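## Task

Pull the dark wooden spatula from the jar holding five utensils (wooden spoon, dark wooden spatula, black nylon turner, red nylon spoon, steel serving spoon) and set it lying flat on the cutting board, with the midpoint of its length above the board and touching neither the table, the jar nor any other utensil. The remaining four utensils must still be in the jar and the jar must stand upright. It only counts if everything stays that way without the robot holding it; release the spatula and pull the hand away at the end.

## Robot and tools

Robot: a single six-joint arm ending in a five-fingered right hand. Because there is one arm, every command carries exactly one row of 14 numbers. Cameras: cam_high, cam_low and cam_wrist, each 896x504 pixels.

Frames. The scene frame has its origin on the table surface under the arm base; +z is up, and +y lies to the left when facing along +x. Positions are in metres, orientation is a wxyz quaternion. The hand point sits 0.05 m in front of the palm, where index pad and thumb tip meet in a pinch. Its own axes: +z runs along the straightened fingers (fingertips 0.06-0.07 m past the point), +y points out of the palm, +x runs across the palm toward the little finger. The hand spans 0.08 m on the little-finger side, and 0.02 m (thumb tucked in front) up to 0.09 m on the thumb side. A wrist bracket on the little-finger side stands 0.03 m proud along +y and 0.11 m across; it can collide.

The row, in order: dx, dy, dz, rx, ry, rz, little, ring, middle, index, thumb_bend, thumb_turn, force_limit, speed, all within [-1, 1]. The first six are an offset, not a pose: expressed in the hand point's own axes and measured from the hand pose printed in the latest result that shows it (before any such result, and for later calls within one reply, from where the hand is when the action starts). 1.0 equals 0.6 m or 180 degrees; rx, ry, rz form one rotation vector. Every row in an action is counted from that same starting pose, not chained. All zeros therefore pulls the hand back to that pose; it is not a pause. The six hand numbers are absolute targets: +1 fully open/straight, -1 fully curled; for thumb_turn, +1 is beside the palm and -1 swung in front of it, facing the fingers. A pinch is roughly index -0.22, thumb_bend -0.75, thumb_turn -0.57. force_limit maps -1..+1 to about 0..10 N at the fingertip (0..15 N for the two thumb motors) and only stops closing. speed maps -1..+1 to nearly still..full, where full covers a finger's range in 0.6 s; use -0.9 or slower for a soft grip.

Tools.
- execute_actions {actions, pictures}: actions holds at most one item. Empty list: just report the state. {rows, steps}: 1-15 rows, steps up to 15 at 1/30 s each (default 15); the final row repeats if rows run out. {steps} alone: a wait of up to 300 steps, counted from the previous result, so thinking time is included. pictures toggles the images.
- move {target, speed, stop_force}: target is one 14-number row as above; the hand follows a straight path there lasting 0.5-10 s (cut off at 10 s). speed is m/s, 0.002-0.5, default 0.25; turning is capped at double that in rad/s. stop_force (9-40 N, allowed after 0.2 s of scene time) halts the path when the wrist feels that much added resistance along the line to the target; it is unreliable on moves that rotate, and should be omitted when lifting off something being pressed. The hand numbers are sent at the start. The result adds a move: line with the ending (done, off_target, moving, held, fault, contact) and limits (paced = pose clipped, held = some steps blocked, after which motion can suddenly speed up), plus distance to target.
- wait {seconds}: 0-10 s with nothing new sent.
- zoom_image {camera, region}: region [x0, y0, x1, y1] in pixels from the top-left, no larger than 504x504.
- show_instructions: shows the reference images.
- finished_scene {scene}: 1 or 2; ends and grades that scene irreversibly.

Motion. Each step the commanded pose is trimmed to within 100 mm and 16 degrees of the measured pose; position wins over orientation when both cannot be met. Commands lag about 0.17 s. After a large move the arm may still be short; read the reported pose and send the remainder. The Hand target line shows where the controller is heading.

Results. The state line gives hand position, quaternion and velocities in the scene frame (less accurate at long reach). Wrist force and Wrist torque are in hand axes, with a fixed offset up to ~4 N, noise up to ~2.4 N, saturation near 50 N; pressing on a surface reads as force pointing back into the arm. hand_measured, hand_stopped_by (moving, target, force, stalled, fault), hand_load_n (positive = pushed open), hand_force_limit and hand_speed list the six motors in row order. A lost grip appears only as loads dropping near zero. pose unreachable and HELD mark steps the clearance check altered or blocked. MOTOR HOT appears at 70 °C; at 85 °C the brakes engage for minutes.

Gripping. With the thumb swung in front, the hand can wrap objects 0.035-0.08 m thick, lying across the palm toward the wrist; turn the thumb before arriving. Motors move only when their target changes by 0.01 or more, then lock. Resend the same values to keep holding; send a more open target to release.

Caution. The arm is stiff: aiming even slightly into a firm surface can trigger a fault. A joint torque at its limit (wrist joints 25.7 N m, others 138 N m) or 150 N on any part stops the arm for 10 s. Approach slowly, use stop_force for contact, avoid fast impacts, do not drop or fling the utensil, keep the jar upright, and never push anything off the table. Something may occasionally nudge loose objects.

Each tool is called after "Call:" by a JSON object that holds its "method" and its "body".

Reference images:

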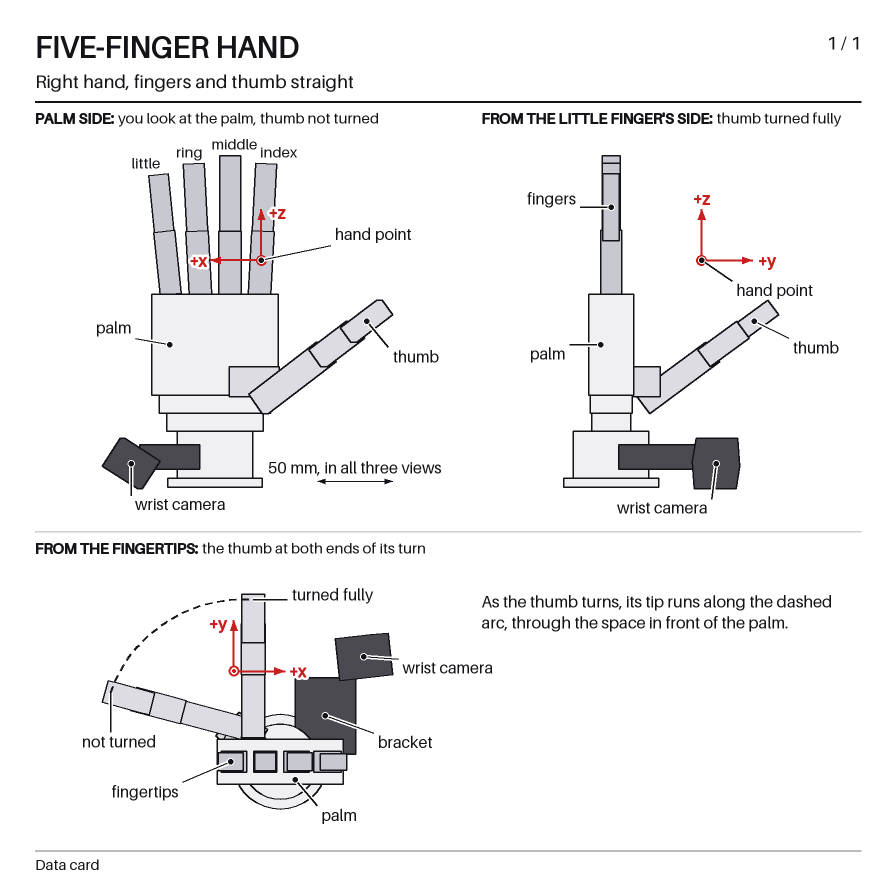

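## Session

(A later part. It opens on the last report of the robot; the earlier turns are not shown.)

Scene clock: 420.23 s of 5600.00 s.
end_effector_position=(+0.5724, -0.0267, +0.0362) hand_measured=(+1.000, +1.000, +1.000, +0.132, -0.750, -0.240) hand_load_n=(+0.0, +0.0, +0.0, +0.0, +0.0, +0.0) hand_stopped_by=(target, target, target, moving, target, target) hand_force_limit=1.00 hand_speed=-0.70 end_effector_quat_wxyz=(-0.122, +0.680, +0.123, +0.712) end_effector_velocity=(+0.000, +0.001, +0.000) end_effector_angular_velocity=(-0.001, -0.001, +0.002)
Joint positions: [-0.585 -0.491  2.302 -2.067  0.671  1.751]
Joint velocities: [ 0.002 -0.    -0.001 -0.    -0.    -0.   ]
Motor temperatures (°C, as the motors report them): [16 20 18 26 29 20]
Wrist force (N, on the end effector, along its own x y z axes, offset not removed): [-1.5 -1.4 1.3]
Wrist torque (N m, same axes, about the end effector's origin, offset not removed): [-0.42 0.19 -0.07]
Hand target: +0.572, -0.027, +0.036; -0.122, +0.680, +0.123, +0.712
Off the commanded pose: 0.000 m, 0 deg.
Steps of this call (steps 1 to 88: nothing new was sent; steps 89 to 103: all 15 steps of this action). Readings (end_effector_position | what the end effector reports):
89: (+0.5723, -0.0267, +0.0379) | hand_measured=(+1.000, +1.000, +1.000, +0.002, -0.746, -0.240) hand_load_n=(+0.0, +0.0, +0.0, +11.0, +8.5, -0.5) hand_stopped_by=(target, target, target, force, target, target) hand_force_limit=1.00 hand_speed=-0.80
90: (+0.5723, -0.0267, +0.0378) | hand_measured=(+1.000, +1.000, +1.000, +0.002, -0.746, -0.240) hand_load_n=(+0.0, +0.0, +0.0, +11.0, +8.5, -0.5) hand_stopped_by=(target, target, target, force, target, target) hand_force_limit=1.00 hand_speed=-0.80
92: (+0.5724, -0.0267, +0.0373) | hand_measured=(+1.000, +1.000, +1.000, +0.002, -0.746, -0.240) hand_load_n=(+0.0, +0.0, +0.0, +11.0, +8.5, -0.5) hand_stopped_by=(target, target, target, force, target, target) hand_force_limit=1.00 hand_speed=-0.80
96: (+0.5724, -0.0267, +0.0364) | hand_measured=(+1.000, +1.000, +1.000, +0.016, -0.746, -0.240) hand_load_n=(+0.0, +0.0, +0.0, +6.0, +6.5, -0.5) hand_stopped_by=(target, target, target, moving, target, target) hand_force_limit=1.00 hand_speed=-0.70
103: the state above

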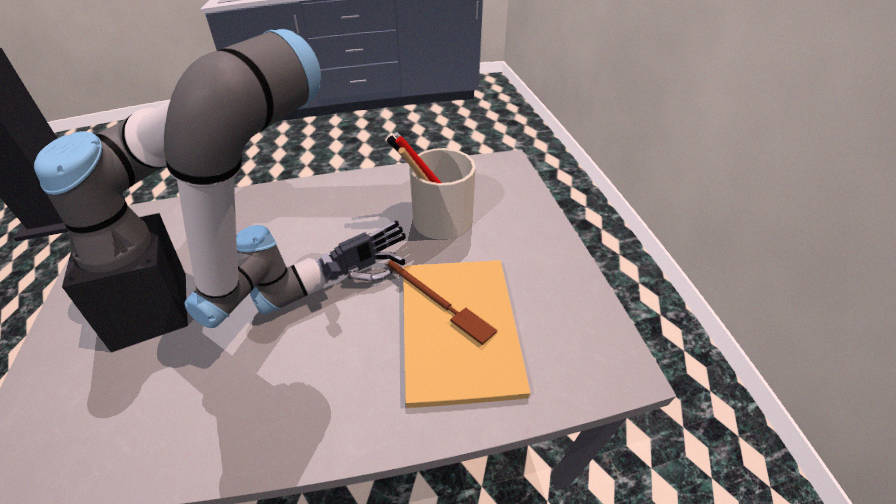

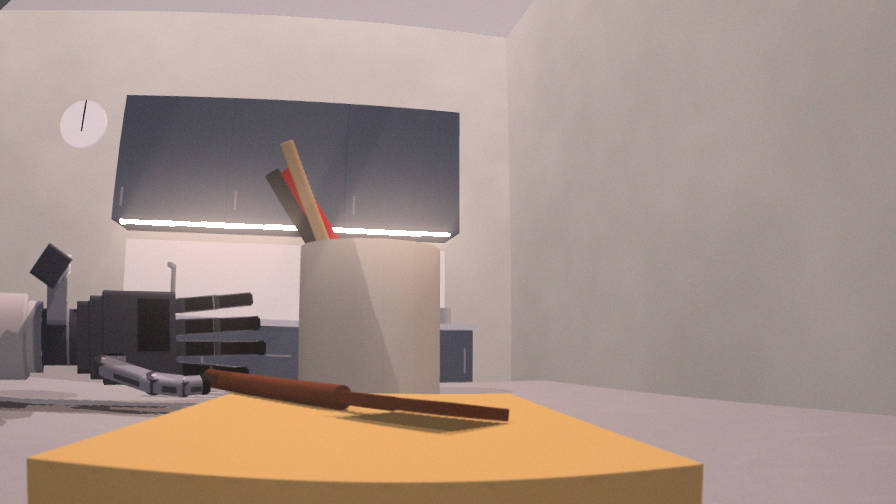

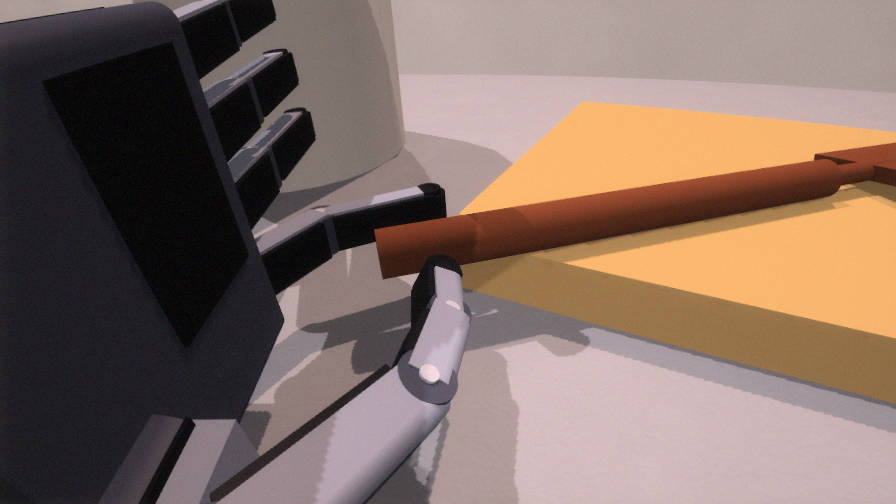

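Call:
{"method": "execute_actions", "body": {"actions": [{"rows": [[0,0,-0.002,0,0,0,1,1,1,1,-0.75,-0.24,1.0,0.2],[0,0,-0.005,0,0,0,1,1,1,1,-0.75,-0.24,1.0,0.2],[0,0,-0.008,0,0,0,1,1,1,1,-0.75,-0.24,1.0,0.2],[0,0,-0.012,0,0,0,1,1,1,1,-0.75,-0.24,1.0,0.2],[0,0,-0.016,0,0,0,1,1,1,1,-0.75,-0.24,1.0,0.2],[0.002,0,-0.02,0,0,0,1,1,1,1,-0.75,-0.24,1.0,0.2],[0.005,0,-0.024,0,0,0,1,1,1,1,-0.75,-0.24,1.0,0.2],[0.01,0,-0.028,0,0,0,1,1,1,1,-0.75,-0.24,1.0,0.2],[0.016,0,-0.031,0,0,0,1,1,1,1,-0.75,-0.24,1.0,0.2],[0.024,0,-0.034,0,0,0,1,1,1,1,-0.75,-0.24,1.0,0.2],[0.033,0,-0.036,0,0,0,1,1,1,1,-0.75,-0.24,1.0,0.2],[0.043,0,-0.038,0,0,0,1,1,1,1,-0.75,-0.24,1.0,0.2],[0.053,0,-0.04,0,0,0,1,1,1,1,-0.75,-0.24,1.0,0.2],[0.063,0,-0.042,0,0,0,1,1,1,1,-0.75,-0.24,1.0,0.2],[0.073,0,-0.044,0,0,0,1,1,1,1,-0.75,-0.24,1.0,0.2]], "steps": 15}], "pictures": false}}

Call:
{"method": "move", "body": {"target": [0.2, -0.05, -0.05, 0, 0, 0, 1, 1, 1, 1, -0.75, -0.24, 1.0, 0.2], "speed": 0.2}}

Scene clock: 429.43 s of 5600.00 s.
end_effector_position=(+0.5525, -0.0338, +0.0562) hand_measured=(+1.000, +1.000, +1.000, +1.000, -0.750, -0.240) hand_load_n=(+0.0, +0.0, +0.0, +0.0, +0.0, +0.0) hand_stopped_by=(target, target, target, moving, target, target) hand_force_limit=1.00 hand_speed=0.20 end_effector_quat_wxyz=(-0.121, +0.681, +0.123, +0.712) end_effector_velocity=(-0.044, -0.015, +0.140) end_effector_angular_velocity=(+0.002, -0.006, -0.004)
Joint positions: [-0.647 -0.524  2.382 -2.134  0.612  1.777]
Joint velocities: [-0.172 -0.361  0.337 -0.051 -0.16   0.089]
Motor temperatures (°C, as the motors report them): [16 20 18 26 29 20]
Wrist force (N, on the end effector, along its own x y z axes, offset not removed): [-3.4 -1.1 1.4]
Wrist torque (N m, same axes, about the end effector's origin, offset not removed): [-0.37 0.45 -0.17]
Hand target: +0.547, -0.035, +0.076; -0.121, +0.680, +0.123, +0.713
Off the commanded pose: 0.024 m, 0 deg.
Steps of this call (steps 1 to 90: nothing new was sent; then 5.70 s passed at rest; steps 91 to 105: all 15 steps of this action). Readings (end_effector_position | what the end effector reports):
91: (+0.5724, -0.0267, +0.0361) | hand_measured=(+1.000, +1.000, +1.000, +0.400, -0.750, -0.240) hand_load_n=(+0.0, +0.0, +0.0, +0.0, +0.0, +0.0) hand_stopped_by=(target, target, target, moving, target, target) hand_force_limit=1.00 hand_speed=0.20
92: (+0.5724, -0.0268, +0.0362) | hand_measured=(+1.000, +1.000, +1.000, +0.400, -0.750, -0.240) hand_load_n=(+0.0, +0.0, +0.0, +0.0, +0.0, +0.0) hand_stopped_by=(target, target, target, moving, target, target) hand_force_limit=1.00 hand_speed=0.20
94: (+0.5712, -0.0274, +0.0362) | hand_measured=(+1.000, +1.000, +1.000, +0.460, -0.750, -0.240) hand_load_n=(+0.0, +0.0, +0.0, +0.0, +0.0, +0.0) hand_stopped_by=(target, target, target, moving, target, target) hand_force_limit=1.00 hand_speed=0.20
98: (+0.5650, -0.0295, +0.0365) | hand_measured=(+1.000, +1.000, +1.000, +0.726, -0.750, -0.240) hand_load_n=(+0.0, +0.0, +0.0, +0.5, +0.0, +0.0) hand_stopped_by=(target, target, target, moving, target, target) hand_force_limit=1.00 hand_speed=0.20
105: the state above

Scene clock: 431.13 s of 5600.00 s.
end_effector_position=(+0.5029, -0.0178, +0.1942) hand_measured=(+1.000, +1.000, +1.000, +1.000, -0.750, -0.240) hand_load_n=(+0.0, +0.0, +0.0, +0.0, +0.0, +0.0) hand_stopped_by=(target, target, target, target, target, target) hand_force_limit=1.00 hand_speed=0.20 end_effector_quat_wxyz=(-0.121, +0.680, +0.123, +0.713) end_effector_velocity=(-0.000, -0.001, +0.002) end_effector_angular_velocity=(-0.003, +0.001, -0.002)
Joint positions: [-0.776 -0.984  2.708 -2.067  0.489  1.854]
Joint velocities: [-0.005 -0.012  0.002  0.012 -0.004 -0.004]
Motor temperatures (°C, as the motors report them): [16 20 18 26 29 20]
Wrist force (N, on the end effector, along its own x y z axes, offset not removed): [-1.2 0.1 1.2]
Wrist torque (N m, same axes, about the end effector's origin, offset not removed): [-0.21 0.17 0.00]
Hand target: +0.503, -0.018, +0.194; -0.121, +0.680, +0.123, +0.713
Off the commanded pose: 0.000 m, 0 deg.
move: done

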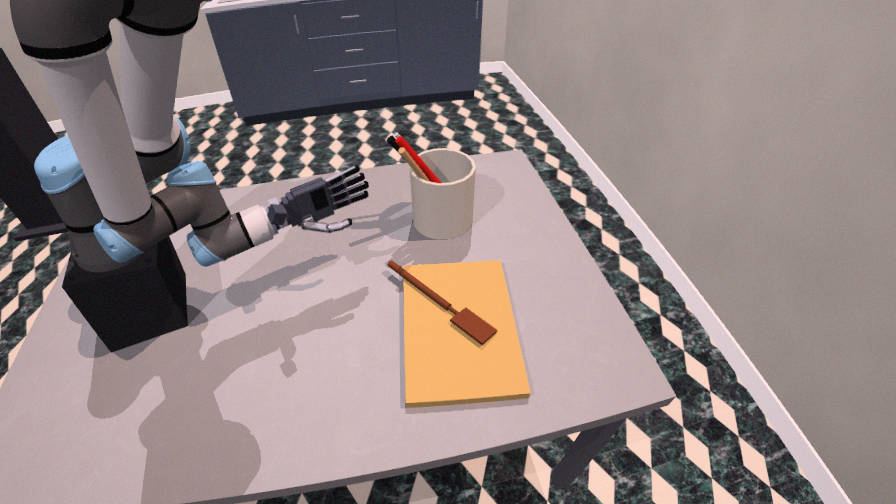

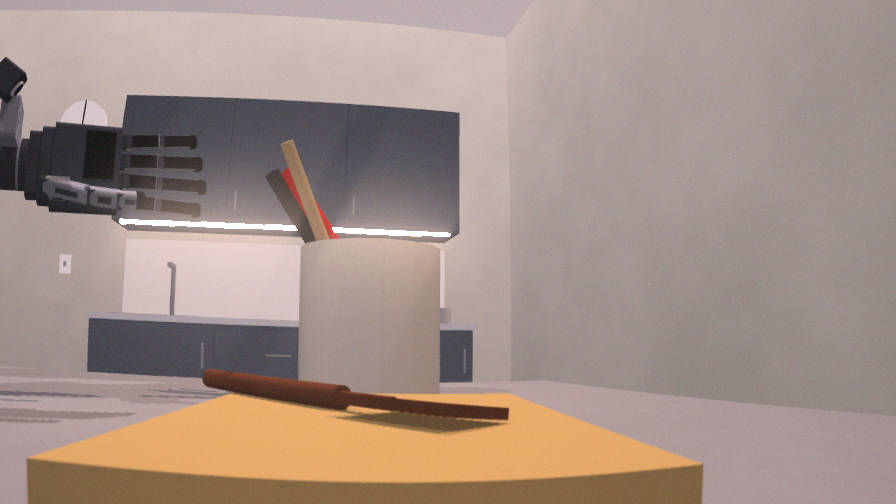

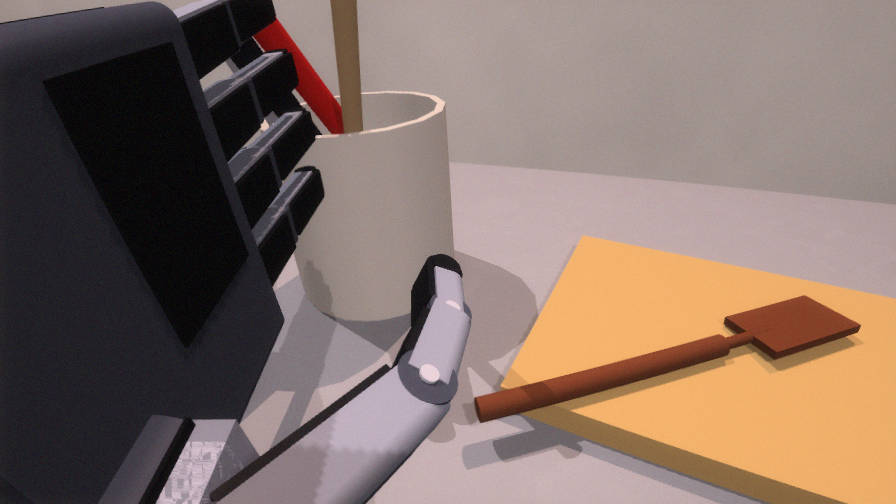

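Call:
{"method": "zoom_image", "body": {"camera": "cam_high", "region": [320, 110, 540, 360]}}

Region (320, 110, 540, 360) of cam_high's 896x504 image, scaled by 2.016, with more detail than that image has; it fills the left 444 columns of this view, and the rest is white.

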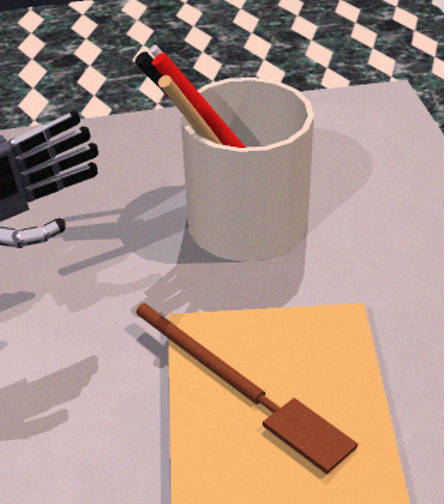

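Call:
{"method": "move", "body": {"target": [0.3, 0.03, 0.0, 0, 0, 0, 1, 1, 1, 1, -0.75, -0.24, 1.0, 0.2], "speed": 0.25}}

Scene clock: 436.60 s of 5600.00 s.
end_effector_position=(+0.5007, -0.0357, +0.3739) hand_measured=(+1.000, +1.000, +1.000, +1.000, -0.750, -0.240) hand_load_n=(+0.0, +0.0, +0.0, +0.0, +0.0, +0.0) hand_stopped_by=(target, target, target, target, target, target) hand_force_limit=1.00 hand_speed=0.20 end_effector_quat_wxyz=(-0.122, +0.679, +0.123, +0.713) end_effector_velocity=(+0.001, +0.000, -0.000) end_effector_angular_velocity=(-0.004, +0.014, -0.013)
Joint positions: [-0.936 -1.933  2.658 -1.221  0.342  2.02 ]
Joint velocities: [ 0.011 -0.005 -0.022  0.098  0.015 -0.068]
Motor temperatures (°C, as the motors report them): [16 20 18 26 29 20]
Wrist force (N, on the end effector, along its own x y z axes, offset not removed): [-0.3 -0.5 1.1]
Wrist torque (N m, same axes, about the end effector's origin, offset not removed): [-0.17 0.09 0.11]
Hand target: +0.501, -0.036, +0.374; -0.121, +0.680, +0.123, +0.713
Off the commanded pose: 0.000 m, 0 deg.
After step 90, 0.87 s passed at rest.
move: done

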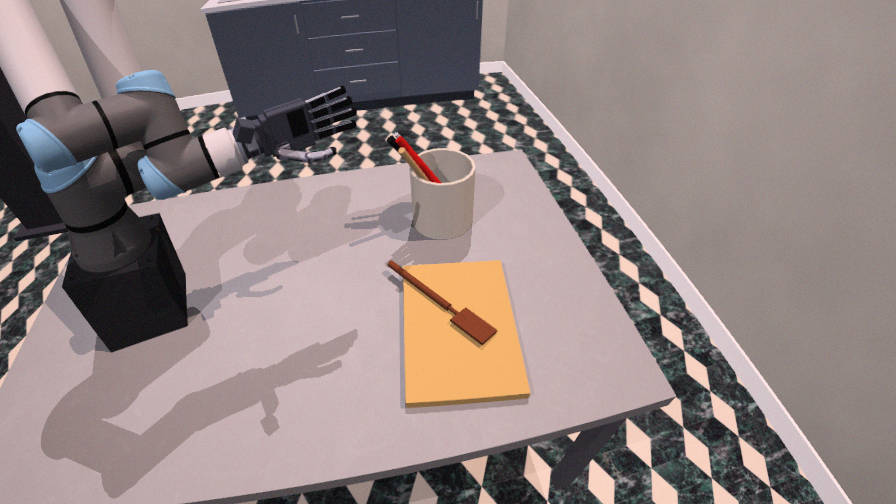

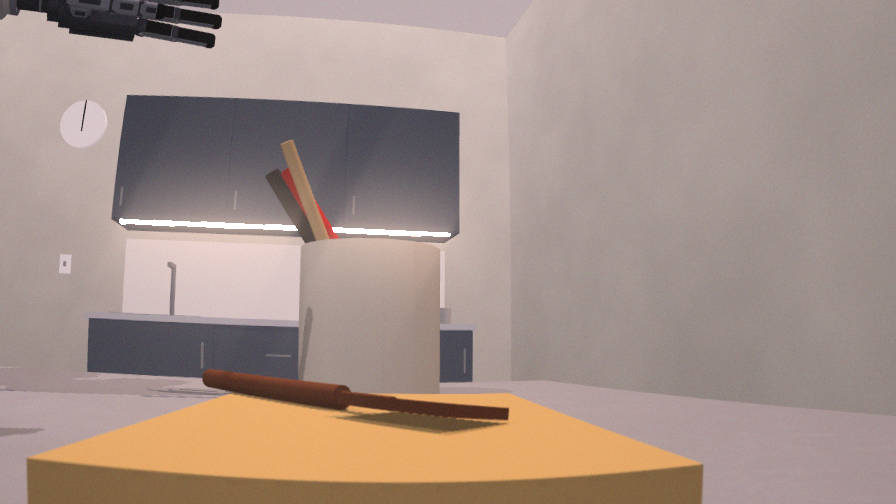

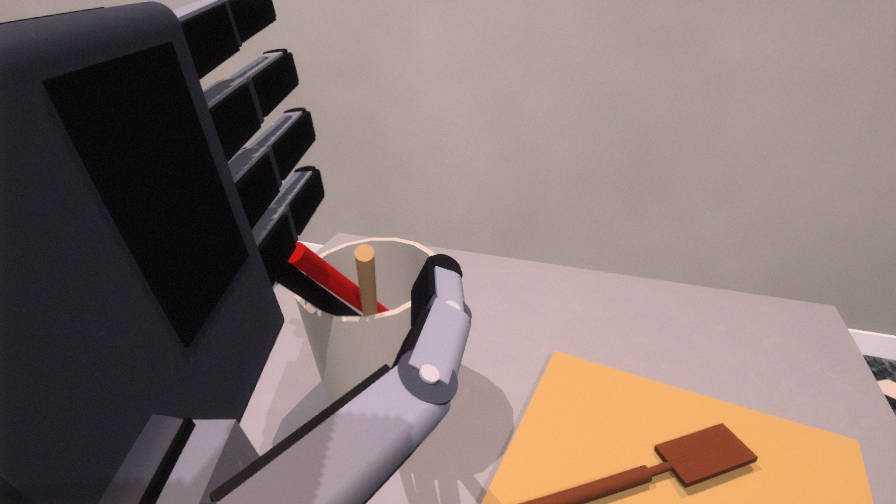

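Call:
{"method": "finished_scene", "body": {"scene": 1}}

The scene is finished: the task was done.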